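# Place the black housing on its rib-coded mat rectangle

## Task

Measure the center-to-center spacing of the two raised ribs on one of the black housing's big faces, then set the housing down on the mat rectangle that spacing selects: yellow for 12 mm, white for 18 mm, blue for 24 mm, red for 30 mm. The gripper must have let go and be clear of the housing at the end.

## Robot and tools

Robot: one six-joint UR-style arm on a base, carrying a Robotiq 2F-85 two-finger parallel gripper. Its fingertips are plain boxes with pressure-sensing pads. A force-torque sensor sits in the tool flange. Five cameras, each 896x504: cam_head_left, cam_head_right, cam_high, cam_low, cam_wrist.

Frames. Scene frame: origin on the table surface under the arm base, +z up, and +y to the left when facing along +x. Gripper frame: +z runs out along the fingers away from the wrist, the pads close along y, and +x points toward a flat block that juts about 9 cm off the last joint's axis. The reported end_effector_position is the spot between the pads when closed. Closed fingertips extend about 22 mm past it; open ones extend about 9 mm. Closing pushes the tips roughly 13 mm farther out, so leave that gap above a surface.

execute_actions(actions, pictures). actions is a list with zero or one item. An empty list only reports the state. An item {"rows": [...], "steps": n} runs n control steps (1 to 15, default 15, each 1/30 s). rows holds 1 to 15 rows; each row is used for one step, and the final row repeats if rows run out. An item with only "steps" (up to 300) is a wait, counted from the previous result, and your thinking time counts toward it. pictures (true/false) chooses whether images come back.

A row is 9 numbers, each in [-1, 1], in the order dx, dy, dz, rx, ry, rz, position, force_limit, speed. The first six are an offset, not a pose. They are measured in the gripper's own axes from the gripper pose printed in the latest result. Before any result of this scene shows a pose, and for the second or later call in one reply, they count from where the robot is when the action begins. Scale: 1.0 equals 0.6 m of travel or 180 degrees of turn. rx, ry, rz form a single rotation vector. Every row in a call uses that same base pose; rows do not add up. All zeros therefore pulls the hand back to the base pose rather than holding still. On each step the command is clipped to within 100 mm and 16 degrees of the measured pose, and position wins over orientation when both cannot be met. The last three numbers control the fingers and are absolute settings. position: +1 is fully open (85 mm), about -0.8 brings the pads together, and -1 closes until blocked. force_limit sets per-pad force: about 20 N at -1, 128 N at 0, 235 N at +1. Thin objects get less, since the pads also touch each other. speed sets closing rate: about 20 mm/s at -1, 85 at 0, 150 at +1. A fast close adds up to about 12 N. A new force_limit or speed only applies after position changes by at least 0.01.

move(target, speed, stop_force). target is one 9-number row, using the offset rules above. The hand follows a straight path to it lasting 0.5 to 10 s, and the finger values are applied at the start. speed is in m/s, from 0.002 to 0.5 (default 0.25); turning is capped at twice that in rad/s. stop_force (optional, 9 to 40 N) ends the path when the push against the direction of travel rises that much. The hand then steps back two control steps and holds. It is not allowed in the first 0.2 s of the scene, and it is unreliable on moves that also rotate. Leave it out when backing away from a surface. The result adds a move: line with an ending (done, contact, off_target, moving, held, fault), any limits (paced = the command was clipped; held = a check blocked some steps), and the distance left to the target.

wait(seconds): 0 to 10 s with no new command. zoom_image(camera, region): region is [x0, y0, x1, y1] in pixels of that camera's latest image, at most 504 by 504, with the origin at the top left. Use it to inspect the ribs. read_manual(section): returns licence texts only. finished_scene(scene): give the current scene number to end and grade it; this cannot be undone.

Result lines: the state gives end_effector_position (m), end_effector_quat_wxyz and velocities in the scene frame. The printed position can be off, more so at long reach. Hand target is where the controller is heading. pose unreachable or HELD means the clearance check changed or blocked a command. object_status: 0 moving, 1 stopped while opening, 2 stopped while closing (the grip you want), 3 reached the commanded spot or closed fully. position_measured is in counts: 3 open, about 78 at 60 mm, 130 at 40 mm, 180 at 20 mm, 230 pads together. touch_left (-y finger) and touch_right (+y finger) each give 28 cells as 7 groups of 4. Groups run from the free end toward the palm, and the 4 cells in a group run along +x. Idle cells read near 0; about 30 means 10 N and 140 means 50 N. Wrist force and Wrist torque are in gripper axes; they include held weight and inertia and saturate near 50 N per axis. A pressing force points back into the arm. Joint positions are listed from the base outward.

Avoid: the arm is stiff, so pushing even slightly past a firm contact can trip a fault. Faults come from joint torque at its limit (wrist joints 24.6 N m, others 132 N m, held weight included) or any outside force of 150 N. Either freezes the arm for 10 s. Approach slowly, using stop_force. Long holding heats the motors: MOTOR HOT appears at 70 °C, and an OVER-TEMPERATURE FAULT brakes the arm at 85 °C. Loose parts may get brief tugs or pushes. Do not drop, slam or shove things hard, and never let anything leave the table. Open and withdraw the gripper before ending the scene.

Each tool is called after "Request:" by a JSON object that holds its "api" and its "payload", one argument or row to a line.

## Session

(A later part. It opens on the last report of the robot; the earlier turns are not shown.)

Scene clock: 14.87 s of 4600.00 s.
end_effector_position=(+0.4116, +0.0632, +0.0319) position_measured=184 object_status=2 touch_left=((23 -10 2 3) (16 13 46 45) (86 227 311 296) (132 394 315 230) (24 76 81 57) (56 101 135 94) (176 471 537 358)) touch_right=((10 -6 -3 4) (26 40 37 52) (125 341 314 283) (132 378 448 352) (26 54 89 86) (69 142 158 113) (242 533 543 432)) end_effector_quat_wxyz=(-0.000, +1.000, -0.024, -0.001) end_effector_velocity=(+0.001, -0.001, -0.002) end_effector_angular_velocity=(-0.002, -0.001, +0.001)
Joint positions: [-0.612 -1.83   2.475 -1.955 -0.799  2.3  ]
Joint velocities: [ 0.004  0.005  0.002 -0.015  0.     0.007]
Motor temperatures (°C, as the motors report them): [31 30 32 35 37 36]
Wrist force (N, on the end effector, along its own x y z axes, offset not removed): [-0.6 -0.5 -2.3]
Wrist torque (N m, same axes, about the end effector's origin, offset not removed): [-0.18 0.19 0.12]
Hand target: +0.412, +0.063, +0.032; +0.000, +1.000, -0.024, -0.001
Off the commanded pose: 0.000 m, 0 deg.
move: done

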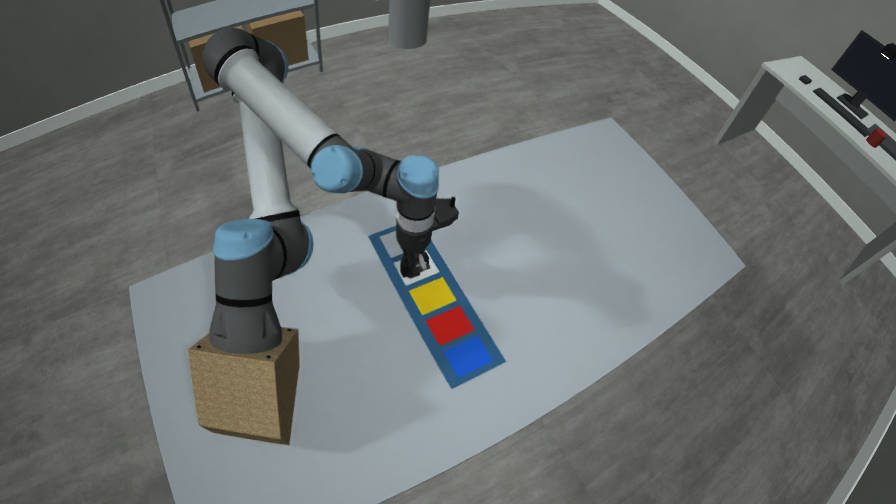

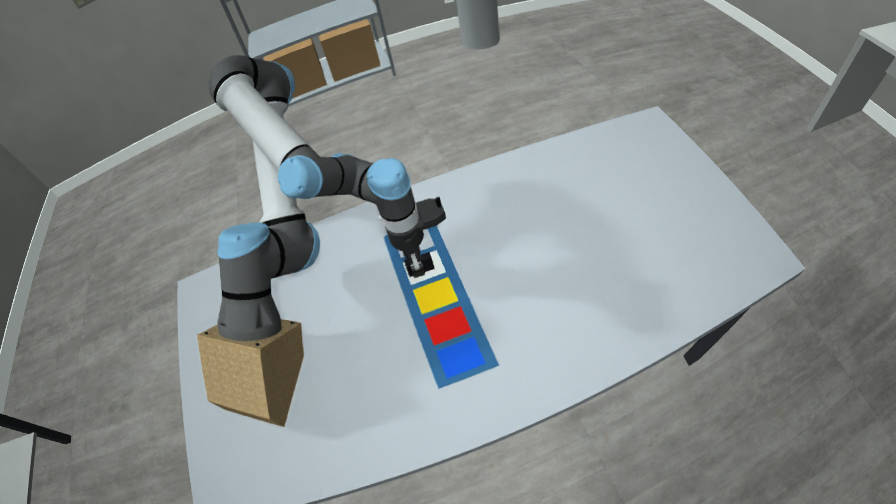

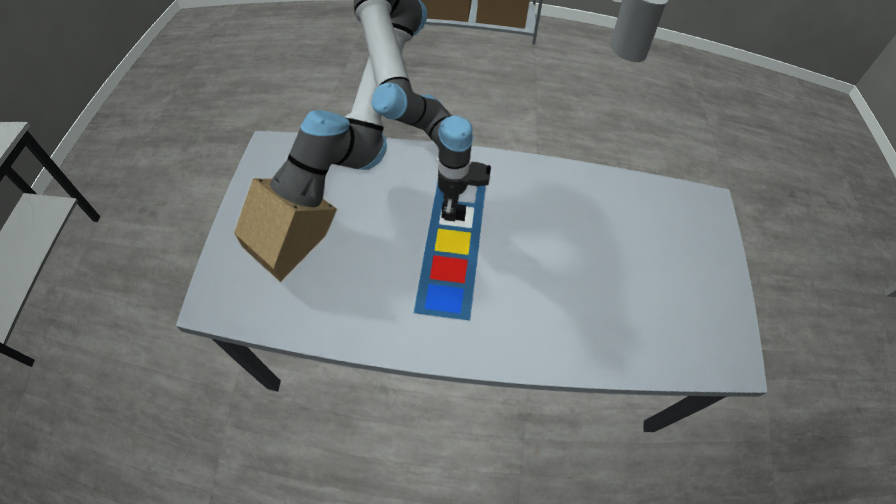

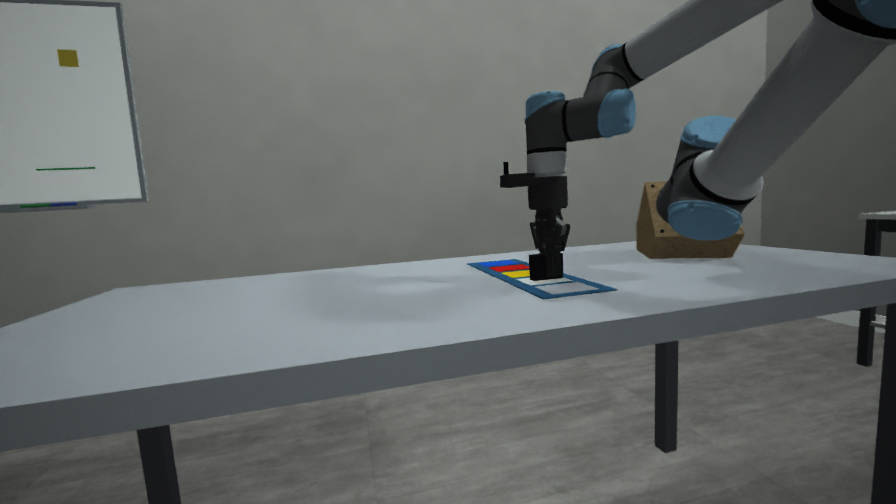

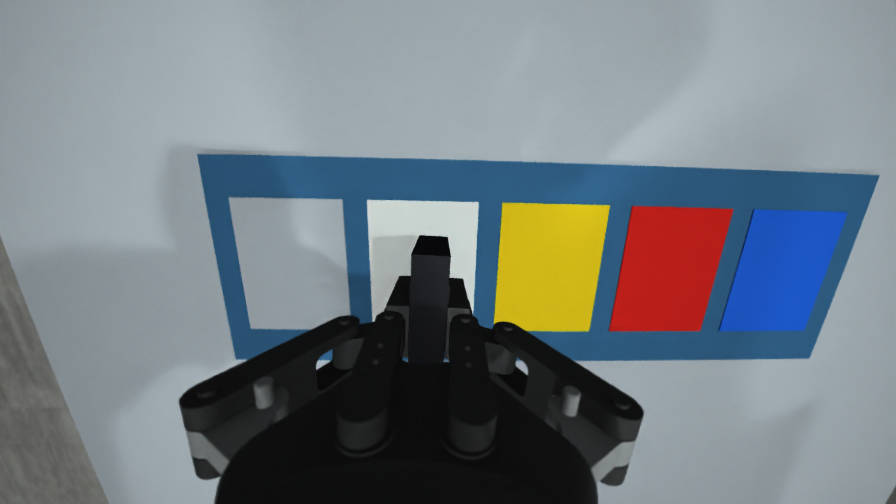

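Request:
{"api": "move", "payload": {
  "target": [0.011,-0.006,0,0,0,0,-1,-0.6,0],
  "speed": 0.05
}}

Request:
{"api": "move", "payload": {
  "target": [0,0,0,0,0,0,1,-0.6,0.5]
}}

Request:
{"api": "move", "payload": {
  "target": [0,0,-0.2,0,0,0,1,-0.6,0.5]
}}

Scene clock: 16.47 s of 4600.00 s.
end_effector_position=(+0.4182, +0.0664, +0.0319) position_measured=184 object_status=2 touch_left=((-3 3 -6 -5) (-4 23 43 32) (109 219 285 287) (117 381 304 240) (15 74 60 57) (75 107 148 84) (159 467 523 352)) touch_right=((5 -9 10 17) (6 35 30 62) (109 340 306 285) (137 387 441 365) (35 58 68 67) (55 151 142 115) (234 543 561 437)) end_effector_quat_wxyz=(-0.000, +1.000, -0.024, -0.001) end_effector_velocity=(+0.002, +0.002, -0.000) end_effector_angular_velocity=(+0.001, +0.001, -0.000)
Joint positions: [-0.595 -1.822  2.461 -1.965 -0.795  2.323]
Joint velocities: [ 0.006  0.001 -0.004 -0.001  0.001  0.007]
Motor temperatures (°C, as the motors report them): [31 30 32 35 37 36]
Wrist force (N, on the end effector, along its own x y z axes, offset not removed): [-1.2 -1.9 -2.5]
Wrist torque (N m, same axes, about the end effector's origin, offset not removed): [-0.55 0.29 0.19]
Hand target: +0.418, +0.066, +0.032; -0.000, +1.000, -0.024, -0.001
Off the commanded pose: 0.000 m, 0 deg.
move: done

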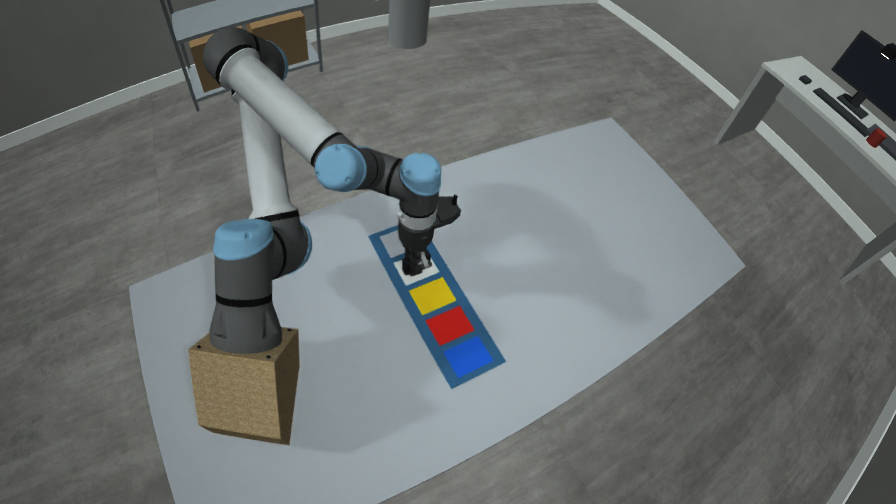

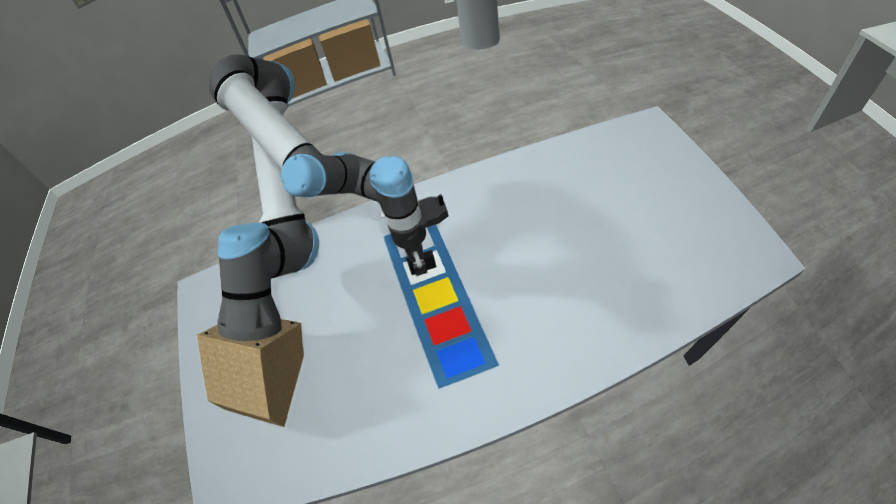

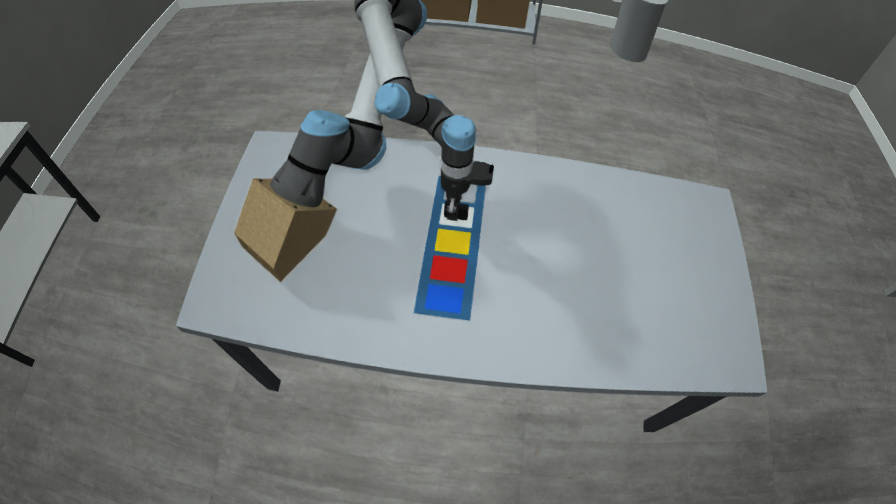

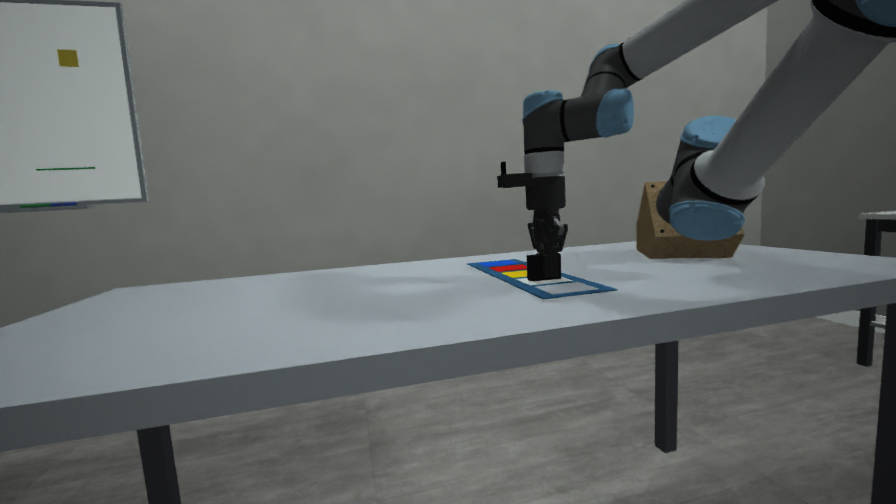

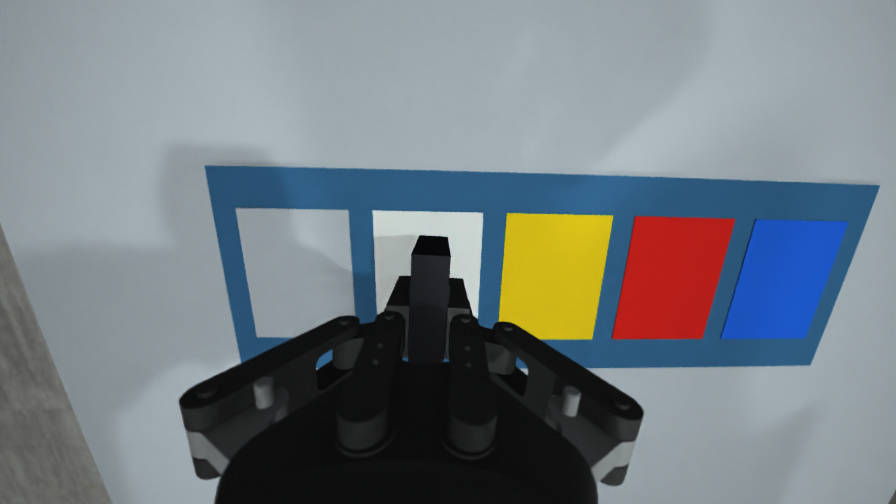

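Scene clock: 17.43 s of 4600.00 s.
end_effector_position=(+0.4182, +0.0664, +0.0319) position_measured=3 object_status=0 touch_left=((-2 -6 -3 23) (4 8 -5 -1) (-22 -9 10 3) (4 -3 10 -8) (13 -6 7 -7) (-1 6 3 2) (0 -4 7 -8)) touch_right=((17 -10 3 10) (4 9 7 16) (2 6 -8 -7) (-10 5 5 -5) (3 -4 3 9) (-10 -7 15 6) (-14 -11 4 11)) end_effector_quat_wxyz=(-0.000, +1.000, -0.024, -0.001) end_effector_velocity=(-0.000, -0.000, -0.000) end_effector_angular_velocity=(+0.000, -0.000, -0.000)
Joint positions: [-0.595 -1.822  2.461 -1.965 -0.795  2.323]
Joint velocities: [-0.     0.001 -0.     0.     0.    -0.001]
Motor temperatures (°C, as the motors report them): [31 30 32 35 37 36]
Wrist force (N, on the end effector, along its own x y z axes, offset not removed): [-2.0 0.8 -1.1]
Wrist torque (N m, same axes, about the end effector's origin, offset not removed): [0.00 0.51 0.13]
Hand target: +0.418, +0.066, +0.032; -0.000, +1.000, -0.024, -0.001
Off the commanded pose: 0.000 m, 0 deg.
move: done

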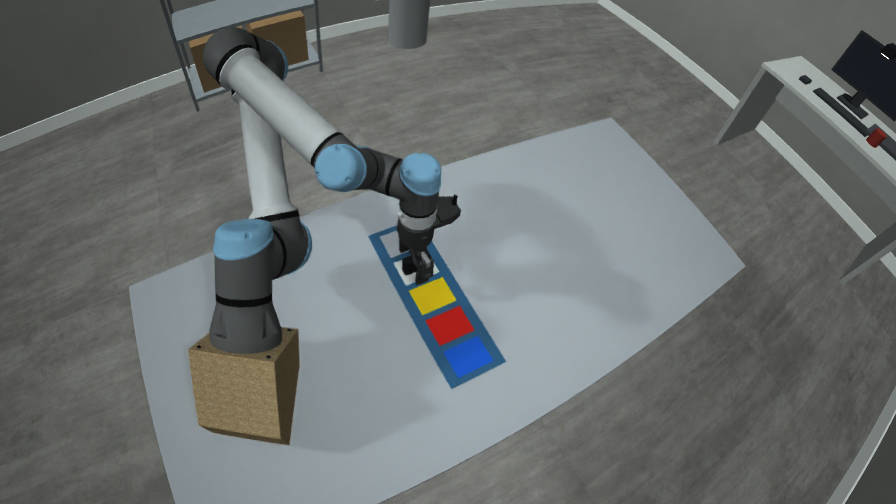

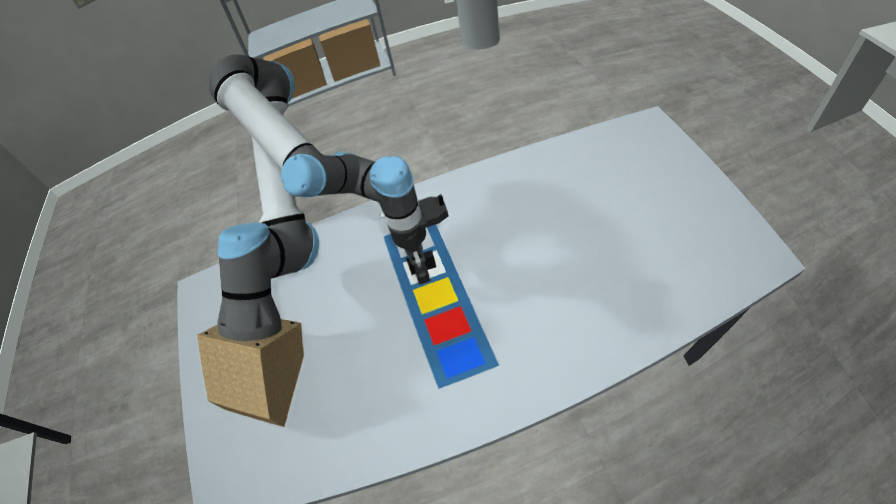

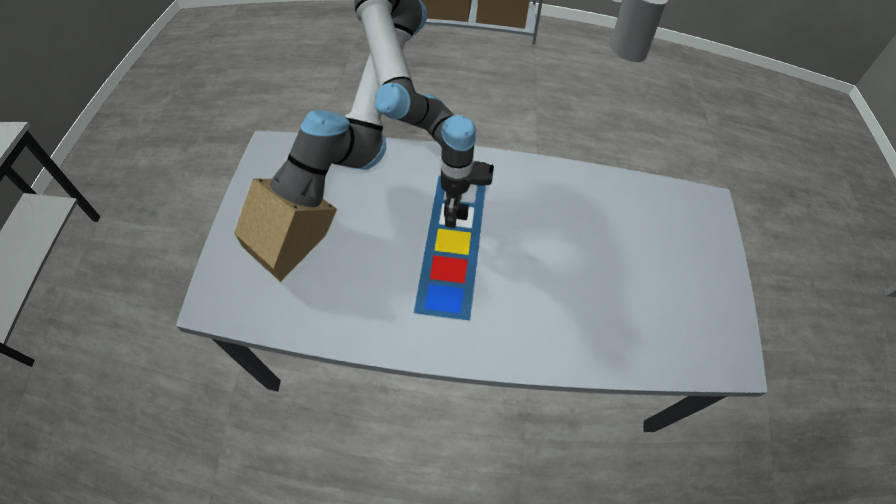

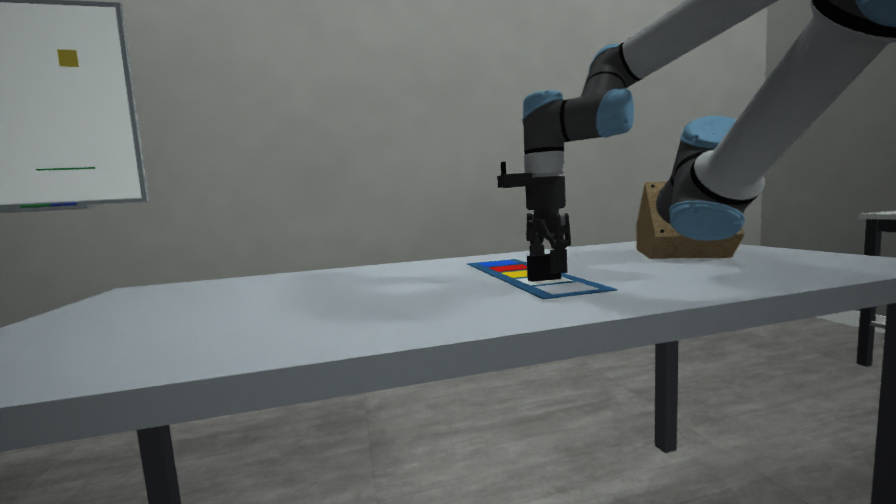

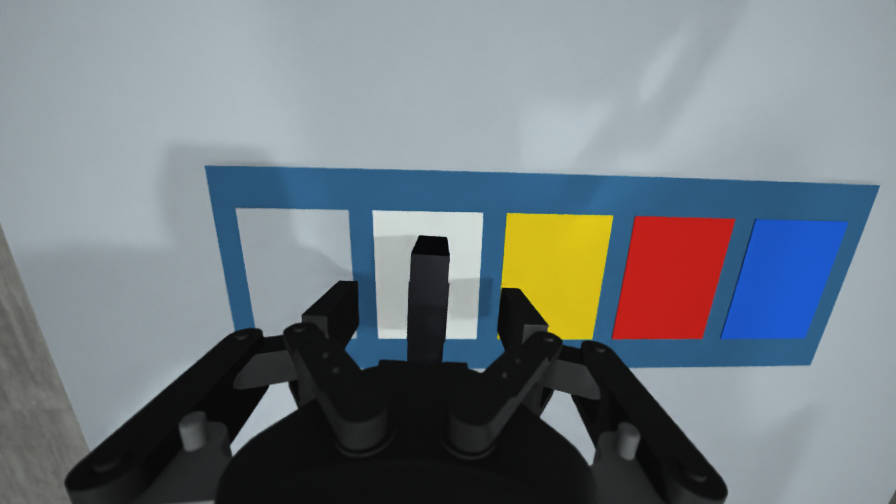

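Scene clock: 18.57 s of 4600.00 s.
end_effector_position=(+0.4185, +0.0664, +0.1517) position_measured=3 object_status=3 touch_left=((-18 4 -9 12) (-3 -1 9 6) (7 -7 14 -2) (-1 6 10 -4) (-4 -6 -1 -12) (5 6 24 -4) (-8 -12 11 -9)) touch_right=((8 -7 -2 1) (-4 9 -11 17) (9 4 11 -7) (1 3 6 -14) (-1 -1 2 -3) (11 -6 27 -4) (12 -9 7 -12)) end_effector_quat_wxyz=(-0.000, +1.000, -0.024, -0.001) end_effector_velocity=(-0.001, +0.000, +0.001) end_effector_angular_velocity=(+0.004, +0.001, +0.000)
Joint positions: [-0.86  -1.964  2.251 -1.389 -0.888  1.989]
Joint velocities: [-0.005  0.001 -0.003  0.01  -0.002 -0.009]
Motor temperatures (°C, as the motors report them): [31 30 32 35 37 36]
Wrist force (N, on the end effector, along its own x y z axes, offset not removed): [-3.0 0.2 -0.9]
Wrist torque (N m, same axes, about the end effector's origin, offset not removed): [-0.09 0.68 0.03]
Hand target: +0.418, +0.066, +0.152; -0.000, +1.000, -0.024, -0.001
Off the commanded pose: 0.000 m, 0 deg.
move: done

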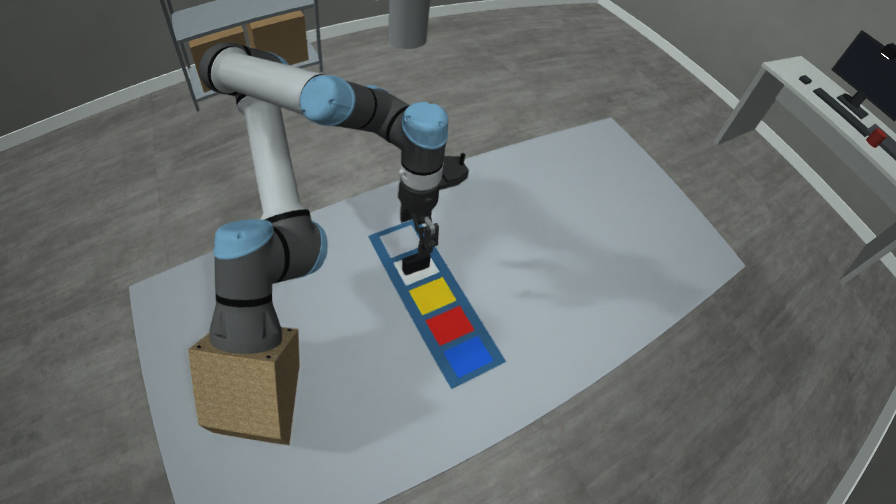

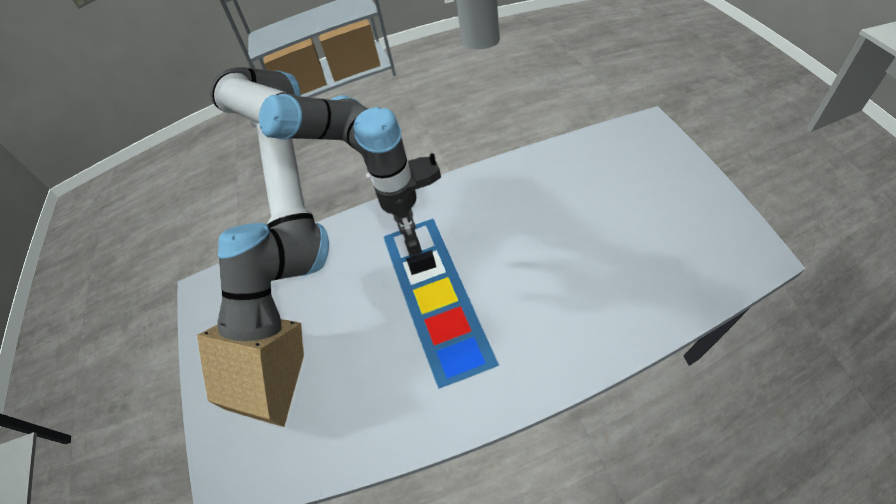

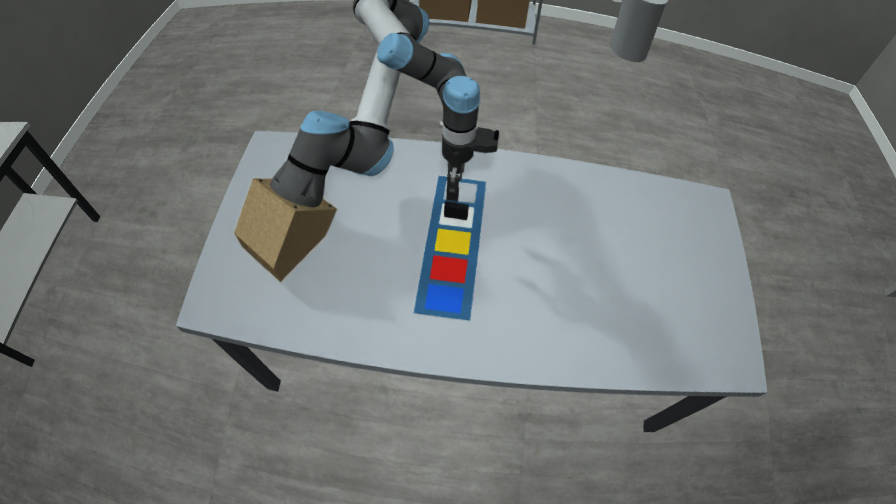

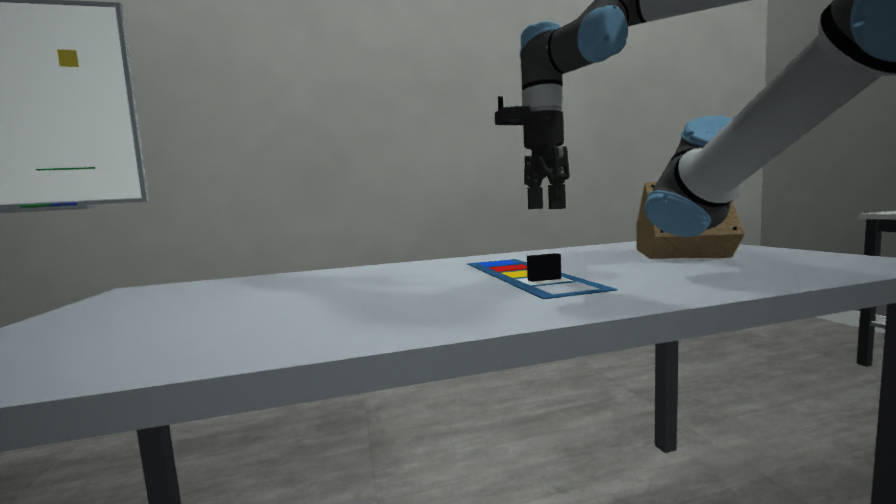

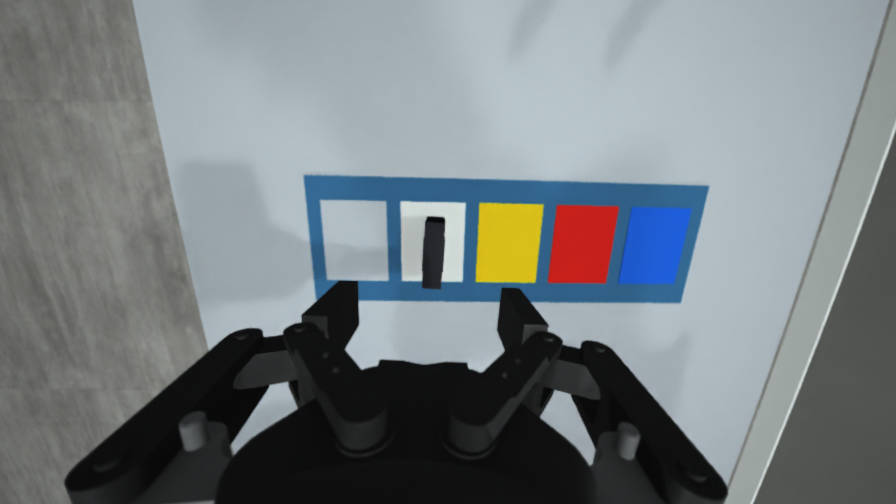

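Request:
{"api": "finished_scene", "payload": {
  "scene": 2
}}

The scene is finished: the task was done.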